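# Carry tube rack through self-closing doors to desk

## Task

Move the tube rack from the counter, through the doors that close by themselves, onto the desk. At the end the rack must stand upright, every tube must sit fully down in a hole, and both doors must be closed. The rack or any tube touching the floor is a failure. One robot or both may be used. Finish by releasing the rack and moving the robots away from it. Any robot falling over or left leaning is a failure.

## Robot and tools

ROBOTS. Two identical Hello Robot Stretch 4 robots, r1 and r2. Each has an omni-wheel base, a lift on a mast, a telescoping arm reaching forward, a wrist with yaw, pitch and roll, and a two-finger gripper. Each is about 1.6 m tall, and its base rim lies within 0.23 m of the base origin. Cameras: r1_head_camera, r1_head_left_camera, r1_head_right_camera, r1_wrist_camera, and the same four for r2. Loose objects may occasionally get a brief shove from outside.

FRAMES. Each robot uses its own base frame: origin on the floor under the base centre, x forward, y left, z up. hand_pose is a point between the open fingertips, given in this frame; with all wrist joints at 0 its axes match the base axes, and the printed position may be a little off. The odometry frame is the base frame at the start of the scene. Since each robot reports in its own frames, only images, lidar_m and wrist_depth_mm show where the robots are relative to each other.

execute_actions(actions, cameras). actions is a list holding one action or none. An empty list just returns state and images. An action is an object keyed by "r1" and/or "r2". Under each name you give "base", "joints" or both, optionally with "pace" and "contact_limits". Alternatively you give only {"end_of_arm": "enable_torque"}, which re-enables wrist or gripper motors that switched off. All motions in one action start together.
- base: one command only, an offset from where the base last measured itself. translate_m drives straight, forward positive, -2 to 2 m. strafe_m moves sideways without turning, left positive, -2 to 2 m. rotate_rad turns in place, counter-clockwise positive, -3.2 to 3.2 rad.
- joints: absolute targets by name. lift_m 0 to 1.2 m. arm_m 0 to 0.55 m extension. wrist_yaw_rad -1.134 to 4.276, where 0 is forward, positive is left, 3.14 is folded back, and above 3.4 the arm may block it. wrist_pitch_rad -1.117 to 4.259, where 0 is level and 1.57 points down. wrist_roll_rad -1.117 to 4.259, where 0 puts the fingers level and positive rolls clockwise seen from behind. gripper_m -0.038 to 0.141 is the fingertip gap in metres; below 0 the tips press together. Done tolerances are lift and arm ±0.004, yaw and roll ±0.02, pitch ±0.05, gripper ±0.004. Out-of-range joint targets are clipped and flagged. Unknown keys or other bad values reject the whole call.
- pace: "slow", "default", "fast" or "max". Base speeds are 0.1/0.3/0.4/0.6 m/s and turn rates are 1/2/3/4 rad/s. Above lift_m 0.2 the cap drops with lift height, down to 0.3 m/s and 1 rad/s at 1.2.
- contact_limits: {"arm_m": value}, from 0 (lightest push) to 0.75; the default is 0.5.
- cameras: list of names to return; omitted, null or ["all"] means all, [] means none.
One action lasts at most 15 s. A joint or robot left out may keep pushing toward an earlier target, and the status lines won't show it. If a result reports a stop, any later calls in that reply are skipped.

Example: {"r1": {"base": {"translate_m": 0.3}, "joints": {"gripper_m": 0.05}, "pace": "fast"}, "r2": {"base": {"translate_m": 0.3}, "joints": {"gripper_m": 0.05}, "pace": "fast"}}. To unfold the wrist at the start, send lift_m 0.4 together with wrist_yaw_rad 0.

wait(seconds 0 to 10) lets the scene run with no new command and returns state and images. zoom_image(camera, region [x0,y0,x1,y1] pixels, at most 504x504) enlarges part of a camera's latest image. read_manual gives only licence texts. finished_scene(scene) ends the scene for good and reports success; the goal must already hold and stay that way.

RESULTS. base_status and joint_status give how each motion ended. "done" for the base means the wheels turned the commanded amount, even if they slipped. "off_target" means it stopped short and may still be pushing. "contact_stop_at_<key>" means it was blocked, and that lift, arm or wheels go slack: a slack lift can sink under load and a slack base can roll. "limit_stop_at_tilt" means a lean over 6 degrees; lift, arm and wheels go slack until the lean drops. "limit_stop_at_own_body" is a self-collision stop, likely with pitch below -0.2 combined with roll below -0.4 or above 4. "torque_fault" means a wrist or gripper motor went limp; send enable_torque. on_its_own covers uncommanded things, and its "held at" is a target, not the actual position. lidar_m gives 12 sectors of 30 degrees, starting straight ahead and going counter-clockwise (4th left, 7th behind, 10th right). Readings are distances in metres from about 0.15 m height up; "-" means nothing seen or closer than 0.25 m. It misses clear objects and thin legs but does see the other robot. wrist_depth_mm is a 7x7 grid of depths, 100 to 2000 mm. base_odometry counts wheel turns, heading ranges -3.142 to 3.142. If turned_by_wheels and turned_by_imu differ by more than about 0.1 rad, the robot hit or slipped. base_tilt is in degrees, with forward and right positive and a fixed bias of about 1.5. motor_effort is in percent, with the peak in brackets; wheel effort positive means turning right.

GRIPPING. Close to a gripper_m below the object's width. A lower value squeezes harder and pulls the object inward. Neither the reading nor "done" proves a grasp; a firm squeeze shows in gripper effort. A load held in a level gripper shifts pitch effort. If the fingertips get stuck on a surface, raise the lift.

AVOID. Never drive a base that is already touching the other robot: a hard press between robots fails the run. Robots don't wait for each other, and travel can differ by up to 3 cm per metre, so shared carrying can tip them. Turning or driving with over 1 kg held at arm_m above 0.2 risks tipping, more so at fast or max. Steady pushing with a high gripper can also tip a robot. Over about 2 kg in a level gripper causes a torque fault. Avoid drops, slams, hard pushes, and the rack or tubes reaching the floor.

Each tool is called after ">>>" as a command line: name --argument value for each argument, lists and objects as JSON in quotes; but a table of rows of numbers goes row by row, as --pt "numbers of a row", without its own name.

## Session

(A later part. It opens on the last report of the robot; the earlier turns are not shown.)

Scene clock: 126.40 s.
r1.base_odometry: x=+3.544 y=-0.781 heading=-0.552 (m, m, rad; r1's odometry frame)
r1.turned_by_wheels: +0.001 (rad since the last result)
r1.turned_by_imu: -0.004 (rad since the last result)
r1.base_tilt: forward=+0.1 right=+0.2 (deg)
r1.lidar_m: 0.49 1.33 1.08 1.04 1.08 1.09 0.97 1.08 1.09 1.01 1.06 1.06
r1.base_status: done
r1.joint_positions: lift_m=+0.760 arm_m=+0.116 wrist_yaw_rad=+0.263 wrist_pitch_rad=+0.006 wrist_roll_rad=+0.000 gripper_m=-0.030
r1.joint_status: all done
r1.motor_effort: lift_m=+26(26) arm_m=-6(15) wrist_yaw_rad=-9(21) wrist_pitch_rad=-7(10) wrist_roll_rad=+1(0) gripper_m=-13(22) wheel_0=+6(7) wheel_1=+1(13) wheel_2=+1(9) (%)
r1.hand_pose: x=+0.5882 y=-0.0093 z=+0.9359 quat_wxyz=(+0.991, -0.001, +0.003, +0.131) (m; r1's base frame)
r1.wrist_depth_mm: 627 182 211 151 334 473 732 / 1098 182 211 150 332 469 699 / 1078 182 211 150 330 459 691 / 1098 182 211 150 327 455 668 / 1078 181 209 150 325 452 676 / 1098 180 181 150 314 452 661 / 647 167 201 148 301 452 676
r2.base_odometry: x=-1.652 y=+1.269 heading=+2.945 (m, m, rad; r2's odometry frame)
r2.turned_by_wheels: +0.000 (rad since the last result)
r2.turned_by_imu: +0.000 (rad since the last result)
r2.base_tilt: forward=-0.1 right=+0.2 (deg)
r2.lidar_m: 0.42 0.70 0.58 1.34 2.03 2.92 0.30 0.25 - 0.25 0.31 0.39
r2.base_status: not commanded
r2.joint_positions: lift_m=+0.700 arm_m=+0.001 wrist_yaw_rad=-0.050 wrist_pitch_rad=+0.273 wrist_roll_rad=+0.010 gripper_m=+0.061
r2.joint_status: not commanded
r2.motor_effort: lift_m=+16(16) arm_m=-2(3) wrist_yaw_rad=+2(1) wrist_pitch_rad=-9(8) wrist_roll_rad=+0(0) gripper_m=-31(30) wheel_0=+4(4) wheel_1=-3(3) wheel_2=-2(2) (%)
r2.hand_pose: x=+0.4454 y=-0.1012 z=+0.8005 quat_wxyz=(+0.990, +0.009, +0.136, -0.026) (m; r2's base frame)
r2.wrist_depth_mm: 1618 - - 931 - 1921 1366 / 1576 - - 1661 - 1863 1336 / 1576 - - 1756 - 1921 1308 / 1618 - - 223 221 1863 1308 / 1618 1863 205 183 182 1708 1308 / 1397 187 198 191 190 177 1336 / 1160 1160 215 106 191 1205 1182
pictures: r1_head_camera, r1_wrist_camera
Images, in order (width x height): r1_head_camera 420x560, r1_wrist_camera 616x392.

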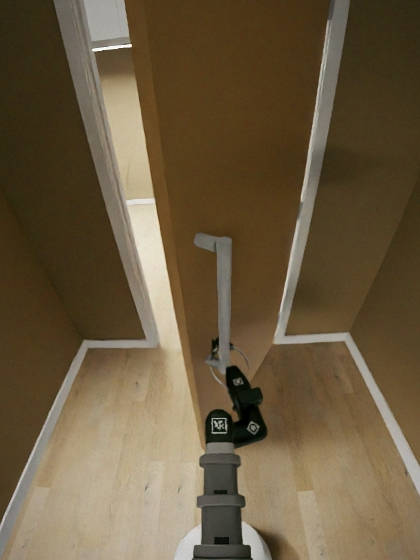

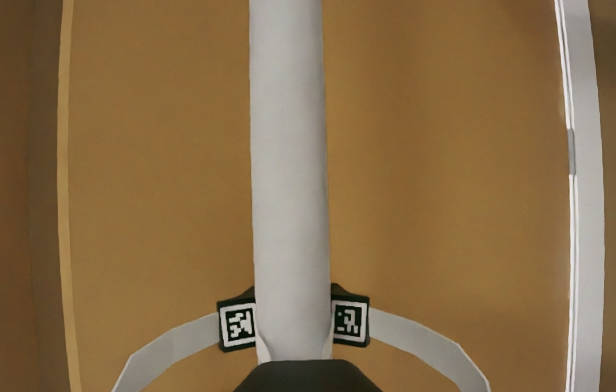

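>>> execute_actions --actions '[{"r1":{"joints":{"wrist_yaw_rad":0.4,"arm_m":0.045},"base":{"strafe_m":-0.265},"pace":"slow"},"r2":{"base":{"translate_m":0.6}}}]' --cameras '["r1_wrist_camera","r2_head_left_camera"]'

Scene clock: 131.87 s.
r1.base_odometry: x=+3.405 y=-1.007 heading=-0.551 (m, m, rad; r1's odometry frame)
r1.turned_by_wheels: +0.001 (rad since the last result)
r1.turned_by_imu: -0.028 (rad since the last result)
r1.base_tilt: forward=+0.0 right=+0.2 (deg)
r1.lidar_m: 0.38 0.40 1.35 1.30 1.33 0.37 0.42 0.98 0.81 0.75 0.80 1.06
r1.base_status: done
r1.joint_positions: lift_m=+0.760 arm_m=+0.046 wrist_yaw_rad=+0.404 wrist_pitch_rad=+0.006 wrist_roll_rad=+0.000 gripper_m=-0.030
r1.joint_status: all done
r1.motor_effort: lift_m=+26(26) arm_m=-3(17) wrist_yaw_rad=-11(36) wrist_pitch_rad=-7(11) wrist_roll_rad=+0(1) gripper_m=-12(23) wheel_0=+6(13) wheel_1=+2(11) wheel_2=-1(13) (%)
r1.hand_pose: x=+0.5161 y=+0.0331 z=+0.9359 quat_wxyz=(+0.980, -0.001, +0.003, +0.201) (m; r1's base frame)
r1.wrist_depth_mm: 138 162 190 130 397 788 809 / 136 163 189 129 392 759 809 / 137 162 190 129 384 741 809 / 136 161 189 128 382 707 820 / 136 161 187 128 377 699 809 / 135 159 176 127 349 699 809 / 135 145 175 125 330 699 809
r2.base_odometry: x=-2.240 y=+1.387 heading=+2.945 (m, m, rad; r2's odometry frame)
r2.turned_by_wheels: +0.000 (rad since the last result)
r2.turned_by_imu: -0.011 (rad since the last result)
r2.base_tilt: forward=-0.1 right=+0.2 (deg)
r2.lidar_m: 0.39 1.48 1.08 0.50 0.36 0.25 - 0.25 0.30 0.55 1.10 0.37
r2.base_status: done
r2.joint_positions: lift_m=+0.700 arm_m=+0.001 wrist_yaw_rad=-0.050 wrist_pitch_rad=+0.273 wrist_roll_rad=+0.010 gripper_m=+0.061
r2.joint_status: not commanded
r2.motor_effort: lift_m=+19(19) arm_m=-1(2) wrist_yaw_rad=+3(3) wrist_pitch_rad=-8(16) wrist_roll_rad=+0(0) gripper_m=-29(29) wheel_0=+0(24) wheel_1=-1(20) wheel_2=+0(22) (%)
r2.hand_pose: x=+0.4453 y=-0.1012 z=+0.8003 quat_wxyz=(+0.990, +0.009, +0.136, -0.025) (m; r2's base frame)
r2.wrist_depth_mm: 1576 1661 - - 750 455 831 / 1618 1756 - - 1756 1756 1281 / 1661 1808 - - 1756 535 1308 / 1661 1863 1863 223 218 1499 1308 / 1661 1808 205 183 184 564 1281 / 1430 187 198 192 191 177 1281 / 1160 1160 216 106 192 1138 1160
pictures: r1_wrist_camera, r2_head_left_camera
Images, in order (width x height): r1_wrist_camera 616x392, r2_head_left_camera 420x672.

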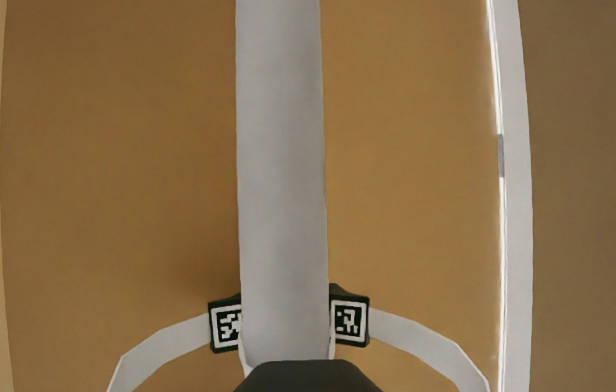

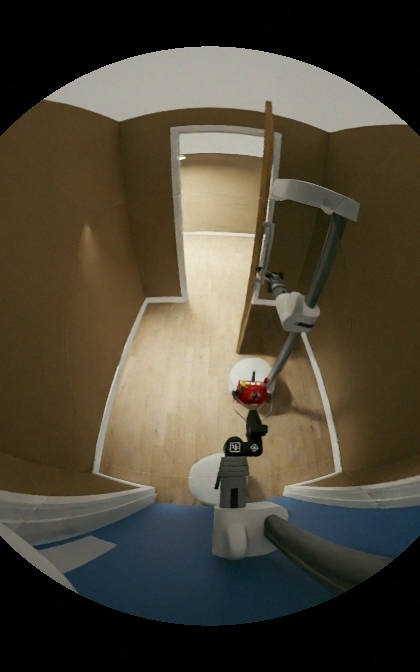

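>>> execute_actions --actions '[{"r1":{"joints":{"wrist_yaw_rad":0.62,"arm_m":0.01},"base":{"strafe_m":-0.15},"pace":"slow"},"r2":{"base":{"strafe_m":0.08},"pace":"slow"}}]' --cameras '["r1_wrist_camera","r2_head_left_camera","r2_head_camera"]'

Scene clock: 134.77 s.
r1.base_odometry: x=+3.327 y=-1.134 heading=-0.551 (m, m, rad; r1's odometry frame)
r1.turned_by_wheels: +0.000 (rad since the last result)
r1.turned_by_imu: +0.009 (rad since the last result)
r1.base_tilt: forward=+0.2 right=+0.2 (deg)
r1.lidar_m: 0.41 0.38 1.51 1.44 0.54 0.50 0.97 0.92 0.62 0.60 0.63 0.85
r1.base_status: done
r1.joint_positions: lift_m=+0.760 arm_m=+0.011 wrist_yaw_rad=+0.624 wrist_pitch_rad=+0.006 wrist_roll_rad=+0.000 gripper_m=-0.030
r1.joint_status: all done
r1.motor_effort: lift_m=+26(26) arm_m=-6(16) wrist_yaw_rad=-12(50) wrist_pitch_rad=-7(11) wrist_roll_rad=+1(1) gripper_m=-14(26) wheel_0=+4(17) wheel_1=+1(10) wheel_2=+0(13) (%)
r1.hand_pose: x=+0.4670 y=+0.0977 z=+0.9360 quat_wxyz=(+0.952, -0.001, +0.003, +0.307) (m; r1's base frame)
r1.wrist_depth_mm: 732 185 217 159 370 564 798 / 185 185 218 158 366 549 788 / 183 185 216 158 362 539 788 / 183 185 215 157 355 530 788 / 187 183 215 157 355 525 788 / 1229 182 181 157 342 525 778 / 715 168 211 154 327 525 778
r2.base_odometry: x=-2.256 y=+1.308 heading=+2.945 (m, m, rad; r2's odometry frame)
r2.turned_by_wheels: +0.000 (rad since the last result)
r2.turned_by_imu: +0.000 (rad since the last result)
r2.base_tilt: forward=-0.1 right=+0.2 (deg)
r2.lidar_m: 0.40 1.34 0.95 0.59 0.32 0.25 - 0.25 0.30 0.63 1.19 0.40
r2.base_status: done
r2.joint_positions: lift_m=+0.700 arm_m=+0.001 wrist_yaw_rad=-0.050 wrist_pitch_rad=+0.273 wrist_roll_rad=+0.010 gripper_m=+0.061
r2.joint_status: not commanded
r2.motor_effort: lift_m=+19(19) arm_m=-2(2) wrist_yaw_rad=+0(1) wrist_pitch_rad=-9(8) wrist_roll_rad=+0(0) gripper_m=-30(29) wheel_0=-2(9) wheel_1=+1(6) wheel_2=+1(7) (%)
r2.hand_pose: x=+0.4453 y=-0.1012 z=+0.8003 quat_wxyz=(+0.990, +0.009, +0.136, -0.025) (m; r2's base frame)
r2.wrist_depth_mm: 1499 1618 - - 1708 1661 621 / 1499 1708 - - 1708 1756 1397 / 1537 1863 1808 - 1499 1863 1366 / 1499 1863 1863 222 218 1921 1397 / 1537 1863 205 183 183 1863 1397 / 1366 187 198 191 190 177 1366 / 1160 1138 216 106 191 946 634
pictures: r1_wrist_camera, r2_head_camera, r2_head_left_camera
Images, in order (width x height): r1_wrist_camera 616x392, r2_head_camera 420x560, r2_head_left_camera 420x672.

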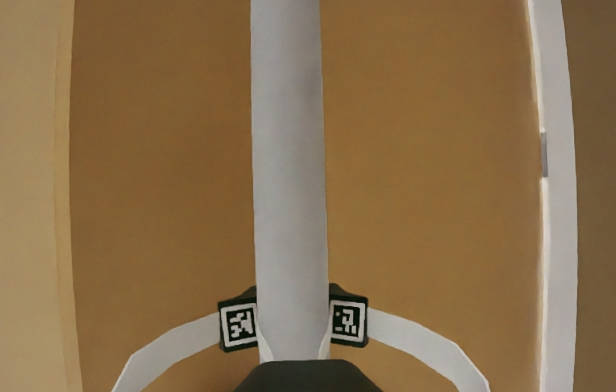

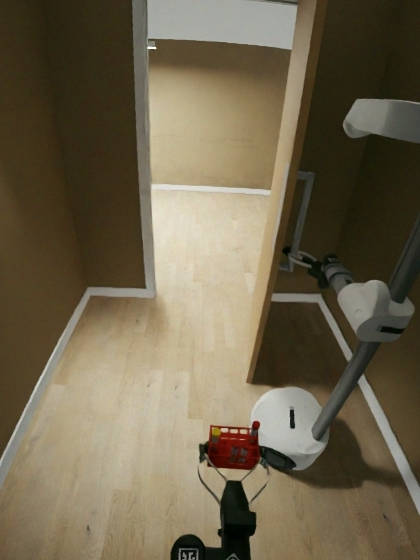

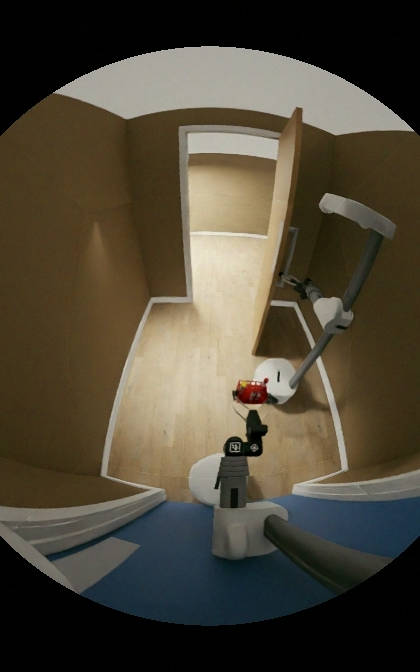

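>>> execute_actions --actions '[{"r1":{"joints":{"wrist_yaw_rad":0.9,"arm_m":0.035},"base":{"strafe_m":-0.12},"pace":"slow"},"r2":{"base":{"translate_m":0.3}}}]' --cameras '["r2_head_left_camera","r2_head_camera"]'

Scene clock: 137.70 s.
r1.base_odometry: x=+3.264 y=-1.237 heading=-0.551 (m, m, rad; r1's odometry frame)
r1.turned_by_wheels: +0.000 (rad since the last result)
r1.turned_by_imu: -0.007 (rad since the last result)
r1.base_tilt: forward=+0.2 right=+0.1 (deg)
r1.lidar_m: 0.70 0.40 1.67 0.46 0.42 0.62 0.94 0.75 0.53 0.47 0.52 0.70
r1.base_status: done
r1.joint_positions: lift_m=+0.760 arm_m=+0.034 wrist_yaw_rad=+0.906 wrist_pitch_rad=+0.006 wrist_roll_rad=+0.000 gripper_m=-0.030
r1.joint_status: all done
r1.on_its_own: wrist_yaw_rad is at rest, and its effort (-16) is outside its rest range (-13 to +13)
r1.motor_effort: lift_m=+26(26) arm_m=+7(7) wrist_yaw_rad=-16(38) wrist_pitch_rad=-7(11) wrist_roll_rad=+0(1) gripper_m=-15(24) wheel_0=+4(6) wheel_1=+1(16) wheel_2=+0(9) (%)
r1.hand_pose: x=+0.4514 y=+0.1730 z=+0.9361 quat_wxyz=(+0.899, -0.002, +0.003, +0.438) (m; r1's base frame)
r1.wrist_depth_mm: 1308 204 224 165 314 394 480 / 1308 204 223 164 310 384 492 / 1308 204 223 163 310 382 480 / 1281 203 223 162 307 379 473 / 1281 202 221 162 307 375 473 / 1308 200 181 161 297 375 466 / 1281 189 218 159 289 377 466
r2.base_odometry: x=-2.550 y=+1.367 heading=+2.945 (m, m, rad; r2's odometry frame)
r2.turned_by_wheels: +0.000 (rad since the last result)
r2.turned_by_imu: -0.002 (rad since the last result)
r2.base_tilt: forward=-0.1 right=+0.2 (deg)
r2.lidar_m: 0.40 1.38 0.98 0.91 0.63 0.52 0.49 0.51 0.69 1.13 0.60 0.41
r2.base_status: done
r2.joint_positions: lift_m=+0.700 arm_m=+0.001 wrist_yaw_rad=-0.050 wrist_pitch_rad=+0.273 wrist_roll_rad=+0.010 gripper_m=+0.061
r2.joint_status: not commanded
r2.motor_effort: lift_m=+19(19) arm_m=-2(2) wrist_yaw_rad=+2(1) wrist_pitch_rad=-8(9) wrist_roll_rad=+0(0) gripper_m=-31(28) wheel_0=+0(5) wheel_1=-1(4) wheel_2=+1(13) (%)
r2.hand_pose: x=+0.4453 y=-0.1012 z=+0.8003 quat_wxyz=(+0.990, +0.009, +0.136, -0.025) (m; r2's base frame)
r2.wrist_depth_mm: 1366 1366 - - - 661 1397 / 1430 1430 - - - 683 1397 / 1464 1499 - - 1025 1537 1397 / 1537 1576 1576 223 220 1618 1397 / 1537 1661 205 183 183 1661 1397 / 1336 186 198 192 190 177 1336 / 1160 1138 216 106 191 1205 1205
pictures: r2_head_camera, r2_head_left_camera
Images, in order (width x height): r2_head_camera 420x560, r2_head_left_camera 420x672.

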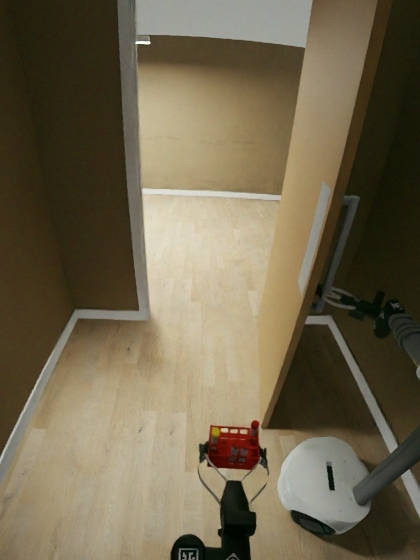

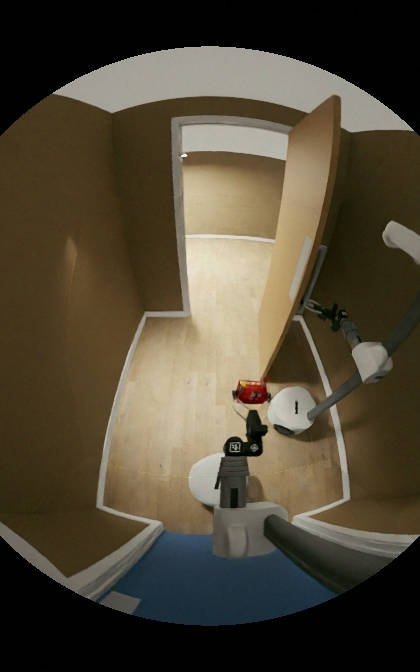

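>>> execute_actions --actions '[{"r2":{"base":{"translate_m":1.25},"pace":"fast"}}]' --cameras '["r2_head_left_camera","r2_head_camera"]'

Scene clock: 143.67 s.
r1.base_odometry: x=+3.264 y=-1.237 heading=-0.551 (m, m, rad; r1's odometry frame)
r1.turned_by_wheels: +0.000 (rad since the last result)
r1.turned_by_imu: -0.002 (rad since the last result)
r1.base_tilt: forward=+0.1 right=+0.2 (deg)
r1.lidar_m: 0.71 0.38 0.72 1.55 1.39 1.10 0.91 0.75 0.53 0.49 0.53 0.68
r1.base_status: not commanded
r1.joint_positions: lift_m=+0.760 arm_m=+0.034 wrist_yaw_rad=+0.906 wrist_pitch_rad=+0.006 wrist_roll_rad=+0.000 gripper_m=-0.030
r1.joint_status: not commanded
r1.on_its_own: wrist_yaw_rad is at rest, and its effort (-16) is outside its rest range (-13 to +13)
r1.motor_effort: lift_m=+26(26) arm_m=+8(7) wrist_yaw_rad=-16(16) wrist_pitch_rad=-6(7) wrist_roll_rad=+1(1) gripper_m=-14(11) wheel_0=+4(4) wheel_1=+1(1) wheel_2=+0(0) (%)
r1.hand_pose: x=+0.4514 y=+0.1730 z=+0.9361 quat_wxyz=(+0.899, -0.002, +0.003, +0.438) (m; r1's base frame)
r1.wrist_depth_mm: 1281 202 223 165 315 392 480 / 1336 204 224 164 309 389 488 / 1336 203 224 163 310 382 477 / 1336 202 222 163 306 379 477 / 1308 202 222 162 306 377 473 / 1308 200 181 161 297 377 462 / 1281 189 219 159 290 379 462
r2.base_odometry: x=-3.776 y=+1.611 heading=+2.945 (m, m, rad; r2's odometry frame)
r2.turned_by_wheels: +0.000 (rad since the last result)
r2.turned_by_imu: -0.005 (rad since the last result)
r2.base_tilt: forward=-0.2 right=+0.2 (deg)
r2.lidar_m: 0.40 0.66 0.74 0.97 1.00 1.34 1.73 0.73 0.40 0.39 0.45 0.42
r2.base_status: done
r2.joint_positions: lift_m=+0.700 arm_m=+0.001 wrist_yaw_rad=-0.050 wrist_pitch_rad=+0.273 wrist_roll_rad=+0.010 gripper_m=+0.061
r2.joint_status: not commanded
r2.motor_effort: lift_m=+19(19) arm_m=-2(2) wrist_yaw_rad=+1(2) wrist_pitch_rad=-9(8) wrist_roll_rad=+0(1) gripper_m=-29(28) wheel_0=-1(6) wheel_1=-1(6) wheel_2=+0(12) (%)
r2.hand_pose: x=+0.4453 y=-0.1012 z=+0.8003 quat_wxyz=(+0.990, +0.009, +0.136, -0.025) (m; r2's base frame)
r2.wrist_depth_mm: - - - - - - - / - - - - - - - / - - - - - - - / - - - 222 223 - - / 1808 1808 206 183 182 1921 - / 1397 187 198 191 189 177 1464 / 1160 1160 216 106 191 1182 539
pictures: r2_head_camera, r2_head_left_camera
Images, in order (width x height): r2_head_camera 420x560, r2_head_left_camera 420x672.

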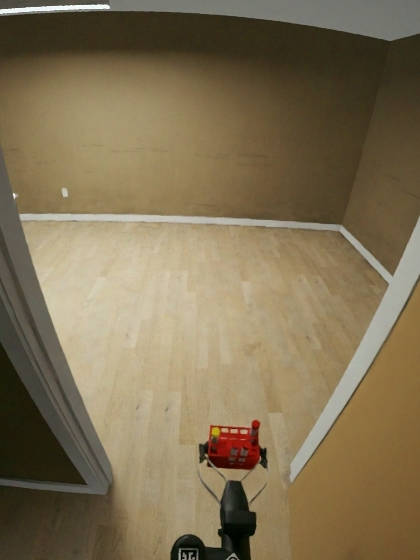

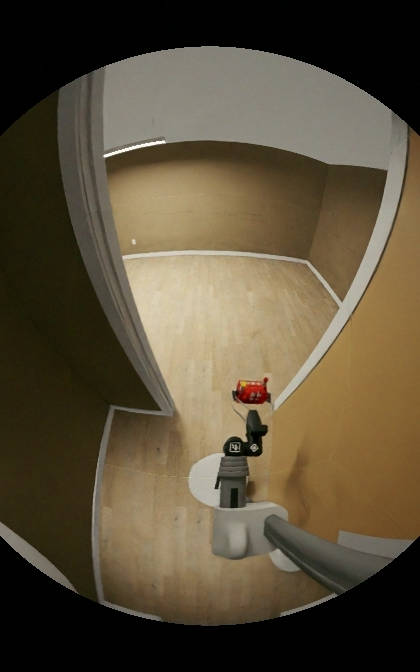

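>>> execute_actions --actions '[{"r2":{"base":{"translate_m":1.2}},"r1":{"joints":{"gripper_m":0.005}}}]' --cameras '["r2_head_left_camera","r2_head_right_camera","r2_wrist_camera","r1_wrist_camera"]'

Scene clock: 149.53 s.
r1.base_odometry: x=+3.264 y=-1.237 heading=-0.551 (m, m, rad; r1's odometry frame)
r1.turned_by_wheels: +0.000 (rad since the last result)
r1.turned_by_imu: -0.002 (rad since the last result)
r1.base_tilt: forward=+0.1 right=+0.3 (deg)
r1.lidar_m: 0.73 0.40 1.62 1.57 1.41 1.06 0.94 0.73 0.51 0.47 0.50 0.68
r1.base_status: not commanded
r1.joint_positions: lift_m=+0.760 arm_m=+0.034 wrist_yaw_rad=+0.907 wrist_pitch_rad=+0.006 wrist_roll_rad=+0.000 gripper_m=+0.005
r1.joint_status: all done
r1.on_its_own: wrist_yaw_rad is at rest, and its effort (-19) is outside its rest range (-13 to +13)
r1.motor_effort: lift_m=+25(25) arm_m=+8(7) wrist_yaw_rad=-19(20) wrist_pitch_rad=-7(7) wrist_roll_rad=+0(1) gripper_m=-7(17) wheel_0=+4(4) wheel_1=+1(1) wheel_2=+0(0) (%)
r1.hand_pose: x=+0.4512 y=+0.1733 z=+0.9360 quat_wxyz=(+0.899, -0.002, +0.003, +0.438) (m; r1's base frame)
r1.wrist_depth_mm: 1308 210 225 178 322 397 492 / 1308 210 226 175 317 392 496 / 1308 210 226 173 317 387 488 / 1255 210 229 172 315 387 480 / 1308 208 229 171 312 384 477 / 1308 207 186 171 306 384 480 / 1308 198 222 165 289 384 466
r2.base_odometry: x=-4.953 y=+1.846 heading=+2.945 (m, m, rad; r2's odometry frame)
r2.turned_by_wheels: +0.000 (rad since the last result)
r2.turned_by_imu: -0.005 (rad since the last result)
r2.base_tilt: forward=-0.2 right=+0.2 (deg)
r2.lidar_m: 0.41 2.67 1.93 1.85 0.81 0.67 1.53 0.74 0.73 1.87 2.17 0.42
r2.base_status: done
r2.joint_positions: lift_m=+0.700 arm_m=+0.001 wrist_yaw_rad=-0.050 wrist_pitch_rad=+0.273 wrist_roll_rad=+0.010 gripper_m=+0.061
r2.joint_status: not commanded
r2.motor_effort: lift_m=+19(19) arm_m=-2(1) wrist_yaw_rad=+0(2) wrist_pitch_rad=-8(9) wrist_roll_rad=+0(1) gripper_m=-32(30) wheel_0=+0(8) wheel_1=-1(5) wheel_2=+1(7) (%)
r2.hand_pose: x=+0.4453 y=-0.1012 z=+0.8003 quat_wxyz=(+0.990, +0.009, +0.136, -0.025) (m; r2's base frame)
r2.wrist_depth_mm: - - - - - - - / - - - - - - - / - - - - - - - / - - - 224 218 - - / 1808 1863 204 183 184 1921 - / 1397 187 198 191 191 177 1464 / 1182 1138 216 106 192 1182 1205
pictures: r1_wrist_camera, r2_head_left_camera, r2_head_right_camera, r2_wrist_camera
Images, in order (width x height): r1_wrist_camera 616x392, r2_head_left_camera 420x672, r2_head_right_camera 420x672, r2_wrist_camera 616x392.

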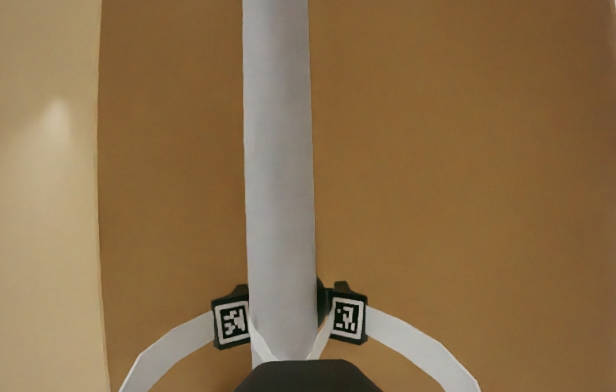

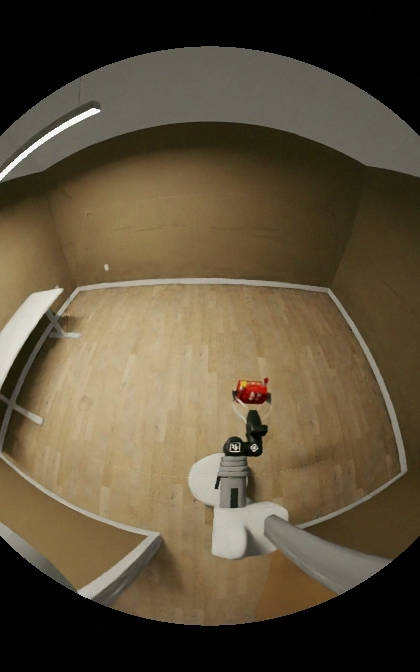

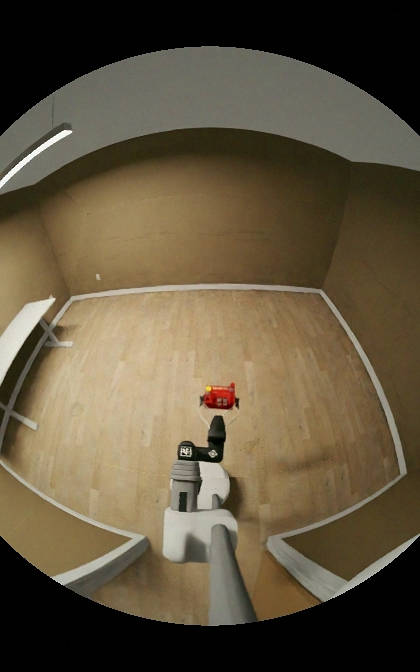

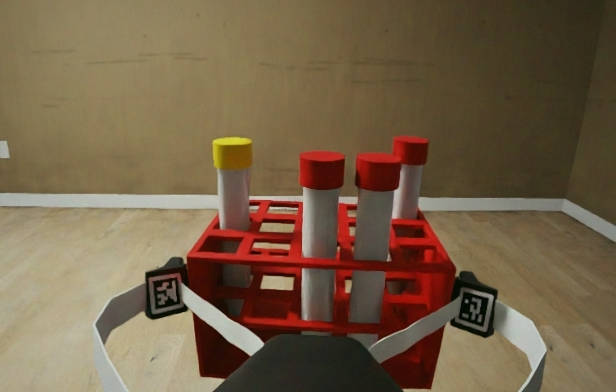

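>>> execute_actions --actions '[{"r2":{"base":{"rotate_rad":1.25},"joints":{"lift_m":0.8},"pace":"slow"},"r1":{"joints":{"arm_m":0.07},"base":{"strafe_m":0.225},"pace":"slow"}}]' --cameras '["r2_head_camera"]'

>>> execute_actions --actions '[{"r2":{"base":{"translate_m":1.3},"pace":"fast"},"r1":{"joints":{"arm_m":0.16},"base":{"strafe_m":0.19},"pace":"slow"}}]' --cameras '["r2_head_camera","r2_wrist_camera","r1_wrist_camera"]'

Scene clock: 153.63 s.
r1.base_odometry: x=+3.381 y=-1.045 heading=-0.550 (m, m, rad; r1's odometry frame)
r1.turned_by_wheels: +0.000 (rad since the last result)
r1.turned_by_imu: +0.002 (rad since the last result)
r1.base_tilt: forward=+0.0 right=+0.2 (deg)
r1.lidar_m: 0.63 0.45 1.40 1.32 1.39 1.07 0.94 0.99 0.77 0.72 0.75 1.02
r1.base_status: done
r1.joint_positions: lift_m=+0.760 arm_m=+0.069 wrist_yaw_rad=+0.904 wrist_pitch_rad=+0.006 wrist_roll_rad=+0.000 gripper_m=+0.005
r1.joint_status: all done
r1.motor_effort: lift_m=+26(25) arm_m=+8(13) wrist_yaw_rad=-11(44) wrist_pitch_rad=-7(8) wrist_roll_rad=+0(0) gripper_m=-7(8) wheel_0=+1(7) wheel_1=+3(10) wheel_2=+1(1) (%)
r1.hand_pose: x=+0.4867 y=+0.1727 z=+0.9359 quat_wxyz=(+0.900, -0.002, +0.003, +0.437) (m; r1's base frame)
r1.wrist_depth_mm: 1118 1205 236 171 277 301 327 / 1118 1205 236 170 276 300 322 / 1118 1205 236 170 274 301 322 / 1118 1205 238 170 274 298 320 / 1118 1229 236 171 274 298 320 / 1118 1205 229 171 270 297 320 / 1118 1182 233 156 264 298 320
r2.base_odometry: x=-4.953 y=+1.846 heading=-2.089 (m, m, rad; r2's odometry frame)
r2.turned_by_wheels: +1.250 (rad since the last result)
r2.turned_by_imu: +1.259 (rad since the last result)
r2.base_tilt: forward=-0.1 right=+0.2 (deg)
r2.lidar_m: 0.39 1.30 0.68 0.71 0.90 0.72 0.96 2.10 2.36 2.60 2.59 0.40
r2.base_status: done
r2.joint_positions: lift_m=+0.800 arm_m=+0.001 wrist_yaw_rad=-0.050 wrist_pitch_rad=+0.273 wrist_roll_rad=+0.010 gripper_m=+0.061
r2.joint_status: all done
r2.motor_effort: lift_m=+23(21) arm_m=-2(2) wrist_yaw_rad=-1(1) wrist_pitch_rad=-9(9) wrist_roll_rad=+0(0) gripper_m=-29(29) wheel_0=-3(3) wheel_1=-1(5) wheel_2=-2(0) (%)
r2.hand_pose: x=+0.4453 y=-0.1012 z=+0.8999 quat_wxyz=(+0.990, +0.009, +0.136, -0.025) (m; r2's base frame)
r2.wrist_depth_mm: 1863 - - - - - - / 1983 - - - - - - / - - 1756 - 1921 - - / - - - 223 220 - - / 1921 - 205 183 183 - - / 1499 187 198 191 190 177 1618 / 1281 1281 216 106 192 1308 1336
pictures: r2_head_camera
Images, in order (width x height): r2_head_camera 420x560.

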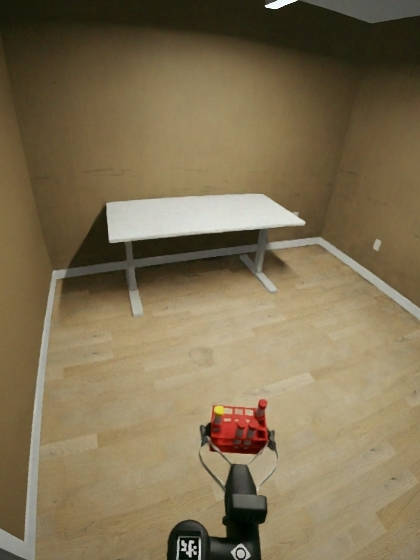

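Scene clock: 158.30 s.
r1.base_odometry: x=+3.481 y=-0.883 heading=-0.550 (m, m, rad; r1's odometry frame)
r1.turned_by_wheels: +0.000 (rad since the last result)
r1.turned_by_imu: +0.002 (rad since the last result)
r1.base_tilt: forward=-0.1 right=+0.2 (deg)
r1.lidar_m: 0.55 0.56 1.22 1.13 1.18 1.07 1.04 1.02 0.95 0.90 0.94 1.27
r1.base_status: done
r1.joint_positions: lift_m=+0.760 arm_m=+0.159 wrist_yaw_rad=+0.903 wrist_pitch_rad=+0.006 wrist_roll_rad=+0.000 gripper_m=+0.005
r1.joint_status: all done
r1.motor_effort: lift_m=+26(26) arm_m=+7(12) wrist_yaw_rad=-7(57) wrist_pitch_rad=-6(8) wrist_roll_rad=+0(0) gripper_m=-6(11) wheel_0=+0(11) wheel_1=+2(12) wheel_2=+3(4) (%)
r1.hand_pose: x=+0.5770 y=+0.1723 z=+0.9360 quat_wxyz=(+0.900, -0.002, +0.003, +0.436) (m; r1's base frame)
r1.wrist_depth_mm: 1008 1098 249 172 254 257 - / 976 1098 249 172 253 258 260 / 960 1118 248 172 254 256 258 / 946 1098 248 172 253 256 259 / 976 1098 247 171 253 255 257 / 946 1118 246 170 252 256 258 / 960 1042 246 166 251 255 -
r2.base_odometry: x=-5.597 y=+0.717 heading=-2.089 (m, m, rad; r2's odometry frame)
r2.turned_by_wheels: +0.000 (rad since the last result)
r2.turned_by_imu: -0.005 (rad since the last result)
r2.base_tilt: forward=-0.1 right=+0.2 (deg)
r2.lidar_m: 0.41 0.59 0.69 1.00 0.98 1.11 1.99 3.33 2.66 2.16 2.15 0.45
r2.base_status: done
r2.joint_positions: lift_m=+0.800 arm_m=+0.001 wrist_yaw_rad=-0.050 wrist_pitch_rad=+0.273 wrist_roll_rad=+0.010 gripper_m=+0.061
r2.joint_status: not commanded
r2.motor_effort: lift_m=+22(23) arm_m=-1(2) wrist_yaw_rad=+0(0) wrist_pitch_rad=-8(8) wrist_roll_rad=+0(0) gripper_m=-29(30) wheel_0=+0(5) wheel_1=-1(6) wheel_2=+1(10) (%)
r2.hand_pose: x=+0.4453 y=-0.1012 z=+0.9000 quat_wxyz=(+0.990, +0.009, +0.136, -0.025) (m; r2's base frame)
r2.wrist_depth_mm: 946 1025 1098 1182 1308 1430 1618 / 976 1060 1138 1229 1336 1499 1661 / 1025 1118 1182 1255 1397 1576 1756 / 842 854 750 223 220 931 1756 / 597 609 206 183 182 683 1808 / 455 186 198 191 189 177 1618 / 1182 1281 216 106 191 1336 1336
pictures: r1_wrist_camera, r2_head_camera, r2_wrist_camera
Images, in order (width x height): r1_wrist_camera 616x392, r2_head_camera 420x560, r2_wrist_camera 616x392.

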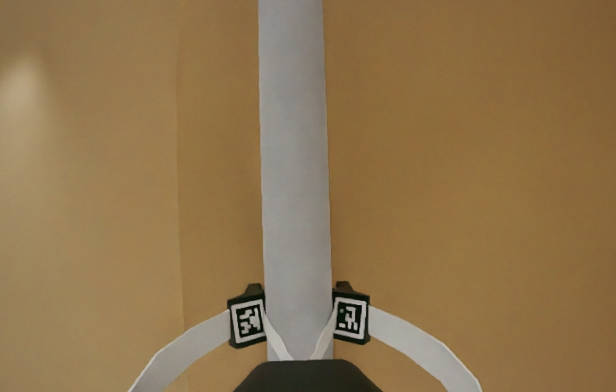

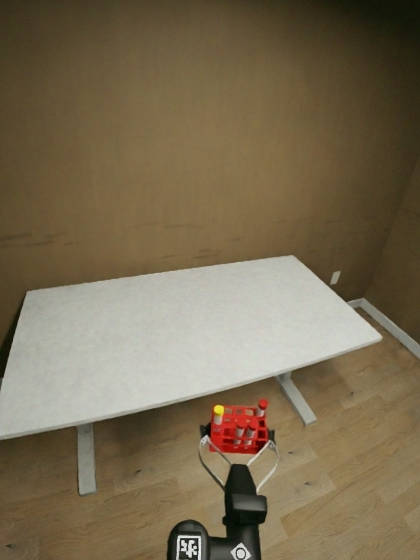

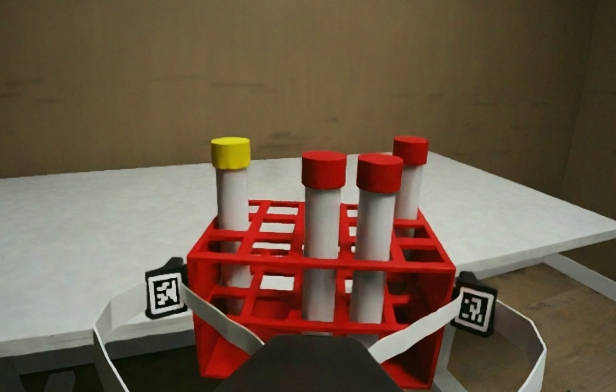

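>>> execute_actions --actions '[{"r2":{"base":{"translate_m":0.2},"joints":{"arm_m":0.2,"lift_m":0.74}},"r1":{"joints":{"arm_m":0.34},"base":{"strafe_m":0.2},"pace":"slow"}}]' --cameras '["r2_wrist_camera","r1_wrist_camera"]'

Scene clock: 161.80 s.
r1.base_odometry: x=+3.585 y=-0.712 heading=-0.549 (m, m, rad; r1's odometry frame)
r1.turned_by_wheels: +0.000 (rad since the last result)
r1.turned_by_imu: +0.001 (rad since the last result)
r1.base_tilt: forward=+0.1 right=+0.0 (deg)
r1.lidar_m: 0.72 0.76 1.02 0.94 1.00 1.07 1.02 1.09 1.15 1.12 1.15 1.17
r1.base_status: done
r1.joint_positions: lift_m=+0.760 arm_m=+0.339 wrist_yaw_rad=+0.901 wrist_pitch_rad=+0.006 wrist_roll_rad=+0.000 gripper_m=+0.005
r1.joint_status: all done
r1.motor_effort: lift_m=+26(26) arm_m=+7(9) wrist_yaw_rad=-3(28) wrist_pitch_rad=-6(7) wrist_roll_rad=+1(1) gripper_m=-6(9) wheel_0=-1(5) wheel_1=+2(5) wheel_2=+3(4) (%)
r1.hand_pose: x=+0.7573 y=+0.1719 z=+0.9361 quat_wxyz=(+0.900, -0.001, +0.003, +0.435) (m; r1's base frame)
r1.wrist_depth_mm: 820 946 1025 172 236 220 - / 809 931 991 172 236 222 213 / 809 931 1025 172 236 221 212 / 809 917 1008 172 236 222 212 / 809 917 991 171 236 222 211 / 809 917 265 170 229 221 213 / 798 878 263 146 233 219 -
r2.base_odometry: x=-5.696 y=+0.543 heading=-2.089 (m, m, rad; r2's odometry frame)
r2.turned_by_wheels: +0.000 (rad since the last result)
r2.turned_by_imu: -0.001 (rad since the last result)
r2.base_tilt: forward=-0.1 right=+0.2 (deg)
r2.lidar_m: 0.42 0.41 0.46 1.05 1.03 1.16 2.14 3.50 2.57 2.08 1.00 0.51
r2.base_status: done
r2.joint_positions: lift_m=+0.740 arm_m=+0.199 wrist_yaw_rad=-0.050 wrist_pitch_rad=+0.273 wrist_roll_rad=+0.010 gripper_m=+0.061
r2.joint_status: all done
r2.motor_effort: lift_m=+13(21) arm_m=+4(6) wrist_yaw_rad=+0(3) wrist_pitch_rad=-8(8) wrist_roll_rad=+0(0) gripper_m=-32(30) wheel_0=+1(4) wheel_1=+0(5) wheel_2=+0(8) (%)
r2.hand_pose: x=+0.6433 y=-0.1011 z=+0.8407 quat_wxyz=(+0.990, +0.009, +0.136, -0.025) (m; r2's base frame)
r2.wrist_depth_mm: 661 707 768 842 917 1008 1078 / 691 741 798 878 946 1060 1160 / 723 768 820 917 960 1118 1281 / 676 691 603 222 220 741 759 / 473 488 206 183 182 512 512 / 364 187 198 191 189 177 387 / 306 303 215 106 192 312 309
pictures: r1_wrist_camera, r2_wrist_camera
Images, in order (width x height): r1_wrist_camera 616x392, r2_wrist_camera 616x392.

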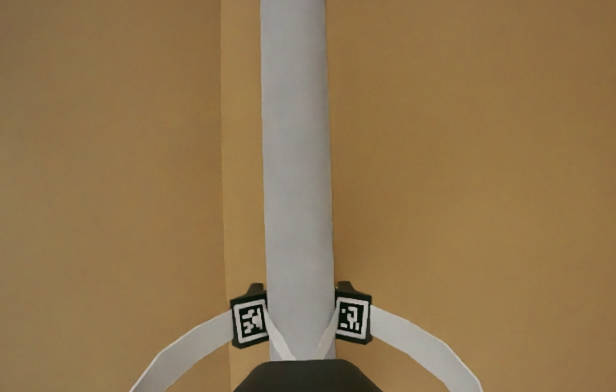

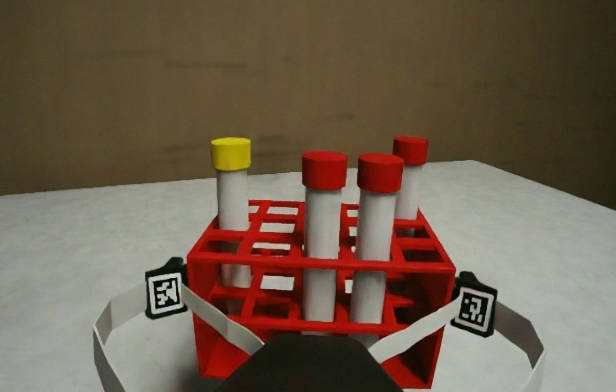

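>>> execute_actions --actions '[{"r2":{"joints":{"lift_m":0.672},"pace":"slow"},"r1":{"joints":{"gripper_m":0.1}}}]' --cameras '["r2_wrist_camera","r1_wrist_camera","r1_head_camera"]'

Scene clock: 163.90 s.
r1.base_odometry: x=+3.585 y=-0.712 heading=-0.549 (m, m, rad; r1's odometry frame)
r1.turned_by_wheels: +0.000 (rad since the last result)
r1.turned_by_imu: -0.001 (rad since the last result)
r1.base_tilt: forward=+0.0 right=+0.2 (deg)
r1.lidar_m: 0.92 0.92 0.99 0.93 1.00 1.01 1.04 1.06 1.17 1.10 1.18 1.24
r1.base_status: not commanded
r1.joint_positions: lift_m=+0.760 arm_m=+0.339 wrist_yaw_rad=+0.900 wrist_pitch_rad=+0.006 wrist_roll_rad=+0.000 gripper_m=+0.100
r1.joint_status: all done
r1.motor_effort: lift_m=+26(26) arm_m=+7(7) wrist_yaw_rad=-1(3) wrist_pitch_rad=-5(6) wrist_roll_rad=+2(1) gripper_m=+2(5) wheel_0=-1(1) wheel_1=+2(2) wheel_2=+2(3) (%)
r1.hand_pose: x=+0.7574 y=+0.1717 z=+0.9361 quat_wxyz=(+0.900, -0.001, +0.003, +0.435) (m; r1's base frame)
r1.wrist_depth_mm: 820 917 1078 946 397 362 336 / 809 931 1078 960 394 366 340 / 809 917 1078 960 394 368 340 / 809 931 1078 960 397 366 342 / 798 917 1060 976 399 366 340 / 798 878 224 976 197 359 340 / 809 854 1042 144 402 355 340
r2.base_odometry: x=-5.696 y=+0.543 heading=-2.089 (m, m, rad; r2's odometry frame)
r2.turned_by_wheels: +0.000 (rad since the last result)
r2.turned_by_imu: +0.000 (rad since the last result)
r2.base_tilt: forward=-0.1 right=+0.2 (deg)
r2.lidar_m: 0.41 0.41 0.47 1.06 1.05 1.16 2.13 3.50 2.55 2.09 1.01 0.54
r2.base_status: not commanded
r2.joint_positions: lift_m=+0.672 arm_m=+0.199 wrist_yaw_rad=-0.050 wrist_pitch_rad=+0.273 wrist_roll_rad=+0.010 gripper_m=+0.061
r2.joint_status: all done
r2.motor_effort: lift_m=+13(13) arm_m=+4(4) wrist_yaw_rad=-1(0) wrist_pitch_rad=-8(9) wrist_roll_rad=+1(1) gripper_m=-29(31) wheel_0=+1(1) wheel_1=+0(0) wheel_2=+0(0) (%)
r2.hand_pose: x=+0.6433 y=-0.1011 z=+0.7727 quat_wxyz=(+0.990, +0.009, +0.136, -0.025) (m; r2's base frame)
r2.wrist_depth_mm: 661 707 778 842 917 976 1098 / 691 732 798 878 960 1060 1138 / 707 759 798 878 891 976 1255 / 484 488 427 224 220 530 539 / 338 347 206 183 182 366 366 / 259 187 198 191 189 177 277 / 218 216 210 106 192 223 -
pictures: r1_head_camera, r1_wrist_camera, r2_wrist_camera
Images, in order (width x height): r1_head_camera 420x560, r1_wrist_camera 616x392, r2_wrist_camera 616x392.

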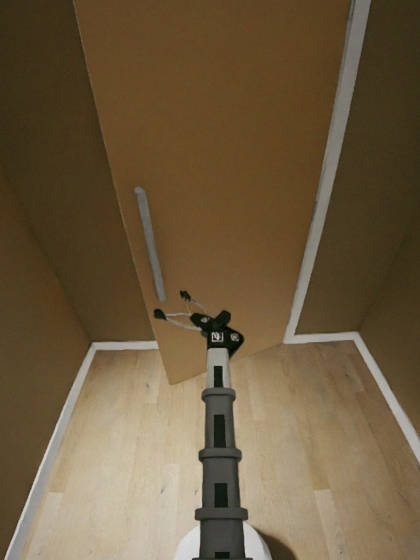

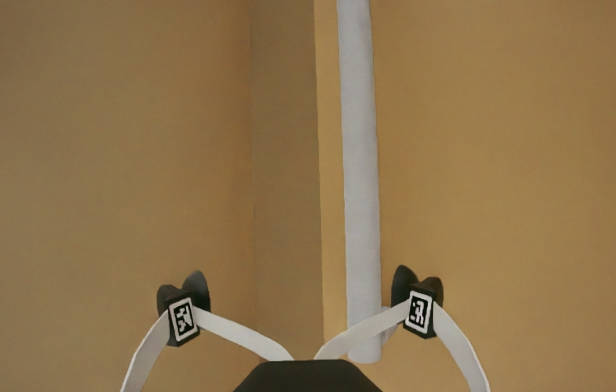

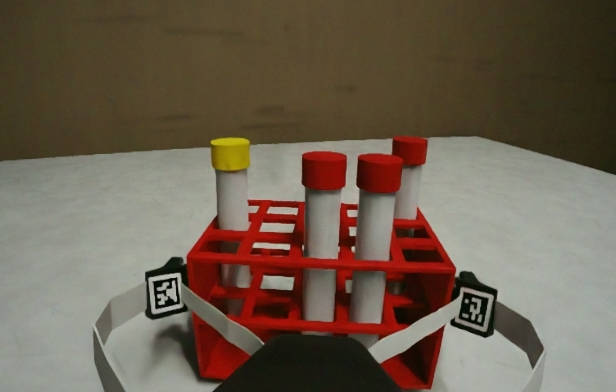

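Within ~2 mm of the desk. Release.

>>> execute_actions --actions '[{"r2":{"joints":{"gripper_m":0.141,"lift_m":0.67}},"r1":{"joints":{"arm_m":0.02}}}]' --cameras '[]'

>>> execute_actions --actions '[{"r2":{"joints":{"arm_m":0.01},"base":{"translate_m":-0.25}},"r1":{"base":{"rotate_rad":1.57},"pace":"fast"}}]' --cameras '["r2_wrist_camera","r2_head_camera","r1_head_left_camera","r1_head_right_camera"]'

Scene clock: 166.17 s.
r1.base_odometry: x=+3.585 y=-0.712 heading=-0.549 (m, m, rad; r1's odometry frame)
r1.turned_by_wheels: +0.000 (rad since the last result)
r1.turned_by_imu: -0.001 (rad since the last result)
r1.base_tilt: forward=+0.1 right=+0.2 (deg)
r1.lidar_m: 1.21 1.20 1.02 0.95 0.97 1.04 1.02 1.08 1.15 1.09 1.16 1.31
r1.base_status: not commanded
r1.joint_positions: lift_m=+0.760 arm_m=+0.021 wrist_yaw_rad=+0.900 wrist_pitch_rad=+0.006 wrist_roll_rad=+0.000 gripper_m=+0.100
r1.joint_status: all done
r1.motor_effort: lift_m=+25(26) arm_m=-7(7) wrist_yaw_rad=+0(1) wrist_pitch_rad=-7(7) wrist_roll_rad=+1(1) gripper_m=+1(2) wheel_0=-1(1) wheel_1=+2(2) wheel_2=+2(2) (%)
r1.hand_pose: x=+0.4399 y=+0.1717 z=+0.9360 quat_wxyz=(+0.900, -0.002, +0.003, +0.435) (m; r1's base frame)
r1.wrist_depth_mm: 798 917 1078 1308 1138 917 788 / 809 917 1078 1281 1118 904 798 / 798 931 1060 1308 1138 931 820 / 798 917 1078 1308 1138 931 809 / 809 904 1078 1308 1160 946 809 / 798 854 224 1308 198 904 809 / 798 854 1025 144 1160 878 809
r2.base_odometry: x=-5.696 y=+0.543 heading=-2.089 (m, m, rad; r2's odometry frame)
r2.turned_by_wheels: +0.000 (rad since the last result)
r2.turned_by_imu: +0.000 (rad since the last result)
r2.base_tilt: forward=-0.1 right=+0.2 (deg)
r2.lidar_m: 0.42 0.41 0.48 1.06 1.04 1.15 1.98 3.51 2.57 2.08 1.01 0.54
r2.base_status: not commanded
r2.joint_positions: lift_m=+0.670 arm_m=+0.199 wrist_yaw_rad=-0.050 wrist_pitch_rad=+0.272 wrist_roll_rad=+0.010 gripper_m=+0.141
r2.joint_status: all done
r2.motor_effort: lift_m=+14(13) arm_m=+4(4) wrist_yaw_rad=+0(1) wrist_pitch_rad=-6(9) wrist_roll_rad=+0(0) gripper_m=+1(28) wheel_0=+1(1) wheel_1=+0(0) wheel_2=+0(0) (%)
r2.hand_pose: x=+0.6433 y=-0.1011 z=+0.7710 quat_wxyz=(+0.990, +0.009, +0.136, -0.025) (m; r2's base frame)
r2.wrist_depth_mm: 676 707 768 842 917 991 1098 / 691 732 809 878 960 1042 1160 / 707 750 809 878 891 976 1229 / 480 492 459 244 241 525 539 / 336 345 224 208 215 364 366 / 258 253 229 211 207 218 274 / 216 214 224 106 218 221 -
pictures: none
No camera images: the call's "cameras" was empty. Leave "cameras" out to get every camera's image.

Scene clock: 168.43 s.
r1.base_odometry: x=+3.585 y=-0.712 heading=+1.020 (m, m, rad; r1's odometry frame)
r1.turned_by_wheels: +1.570 (rad since the last result)
r1.turned_by_imu: +1.590 (rad since the last result)
r1.base_tilt: forward=+0.0 right=+0.1 (deg)
r1.lidar_m: 0.94 0.99 1.04 1.00 1.08 1.17 1.09 1.17 1.28 1.21 1.18 0.98
r1.base_status: done
r1.joint_positions: lift_m=+0.760 arm_m=+0.021 wrist_yaw_rad=+0.900 wrist_pitch_rad=+0.006 wrist_roll_rad=+0.000 gripper_m=+0.100
r1.joint_status: not commanded
r1.motor_effort: lift_m=+25(25) arm_m=-7(7) wrist_yaw_rad=-1(0) wrist_pitch_rad=-7(8) wrist_roll_rad=+0(0) gripper_m=-4(1) wheel_0=-3(6) wheel_1=+0(11) wheel_2=+1(7) (%)
r1.hand_pose: x=+0.4399 y=+0.1717 z=+0.9360 quat_wxyz=(+0.900, -0.002, +0.003, +0.435) (m; r1's base frame)
r1.wrist_depth_mm: 842 917 1118 1008 788 640 564 / 842 931 1098 991 788 647 559 / 831 931 1098 991 788 647 564 / 820 931 1078 1008 798 654 564 / 842 931 1098 1042 798 661 564 / 854 878 223 1025 197 640 569 / 831 866 1042 144 809 609 574
r2.base_odometry: x=-5.572 y=+0.760 heading=-2.089 (m, m, rad; r2's odometry frame)
r2.turned_by_wheels: +0.000 (rad since the last result)
r2.turned_by_imu: +0.000 (rad since the last result)
r2.base_tilt: forward=-0.1 right=+0.2 (deg)
r2.lidar_m: 0.66 0.65 0.73 0.98 0.96 1.07 1.84 3.27 2.66 2.18 2.15 0.80
r2.base_status: done
r2.joint_positions: lift_m=+0.670 arm_m=+0.011 wrist_yaw_rad=-0.050 wrist_pitch_rad=+0.272 wrist_roll_rad=+0.010 gripper_m=+0.141
r2.joint_status: all done
r2.motor_effort: lift_m=+13(13) arm_m=-4(5) wrist_yaw_rad=+4(2) wrist_pitch_rad=-5(5) wrist_roll_rad=+0(0) gripper_m=+1(0) wheel_0=-1(5) wheel_1=-1(5) wheel_2=-2(7) (%)
r2.hand_pose: x=+0.4548 y=-0.1012 z=+0.7710 quat_wxyz=(+0.990, +0.009, +0.136, -0.026) (m; r2's base frame)
r2.wrist_depth_mm: 976 1060 1138 1229 1366 1464 1576 / 1025 1078 1182 1255 1397 1537 1661 / 842 854 866 634 917 976 1756 / 484 492 504 559 627 1078 1863 / 1160 1229 1366 1499 1618 1808 1808 / 1205 1281 1281 1430 1336 218 1430 / 1138 1138 1182 106 1205 1182 1182
pictures: r1_head_left_camera, r1_head_right_camera, r2_head_camera, r2_wrist_camera
Images, in order (width x height): r1_head_left_camera 420x672, r1_head_right_camera 420x672, r2_head_camera 420x560, r2_wrist_camera 616x392.

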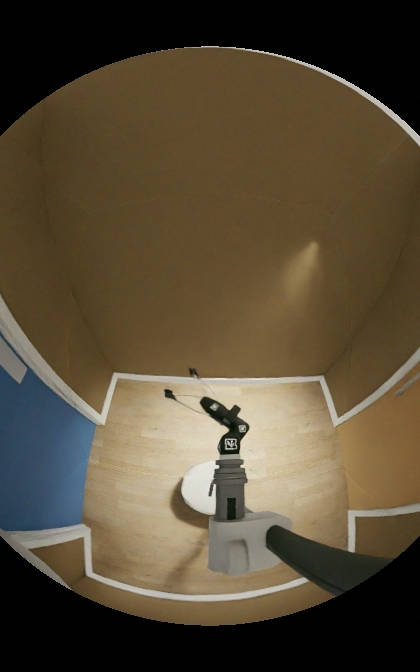

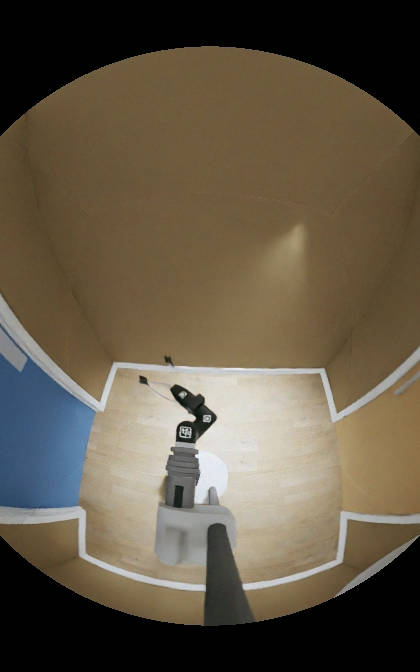

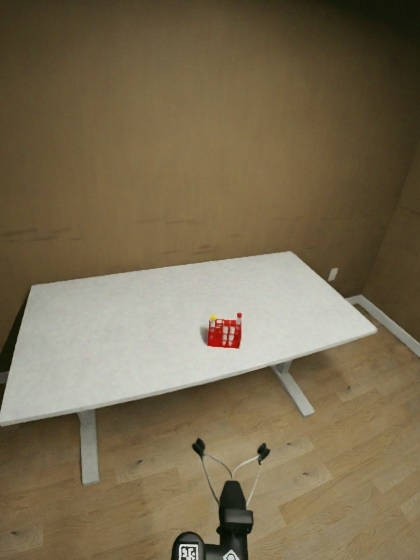

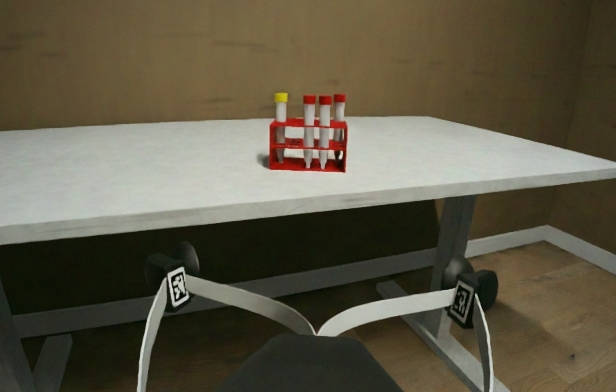

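>>> zoom_image --camera "r2_wrist_camera" --region '[250, 80, 370, 180]'

Region (250, 80, 370, 180) of r2_wrist_camera's 616x392 image, scaled by 4.200.

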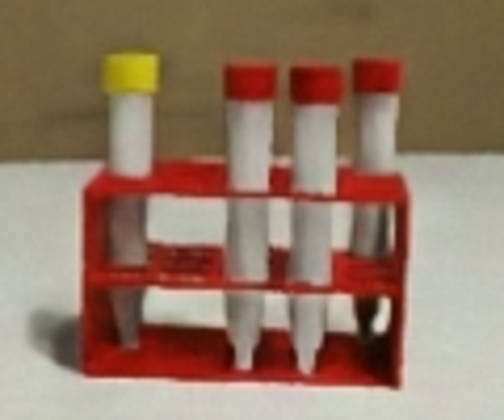

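>>> finished_scene --scene 1

The scene is finished: the task was done.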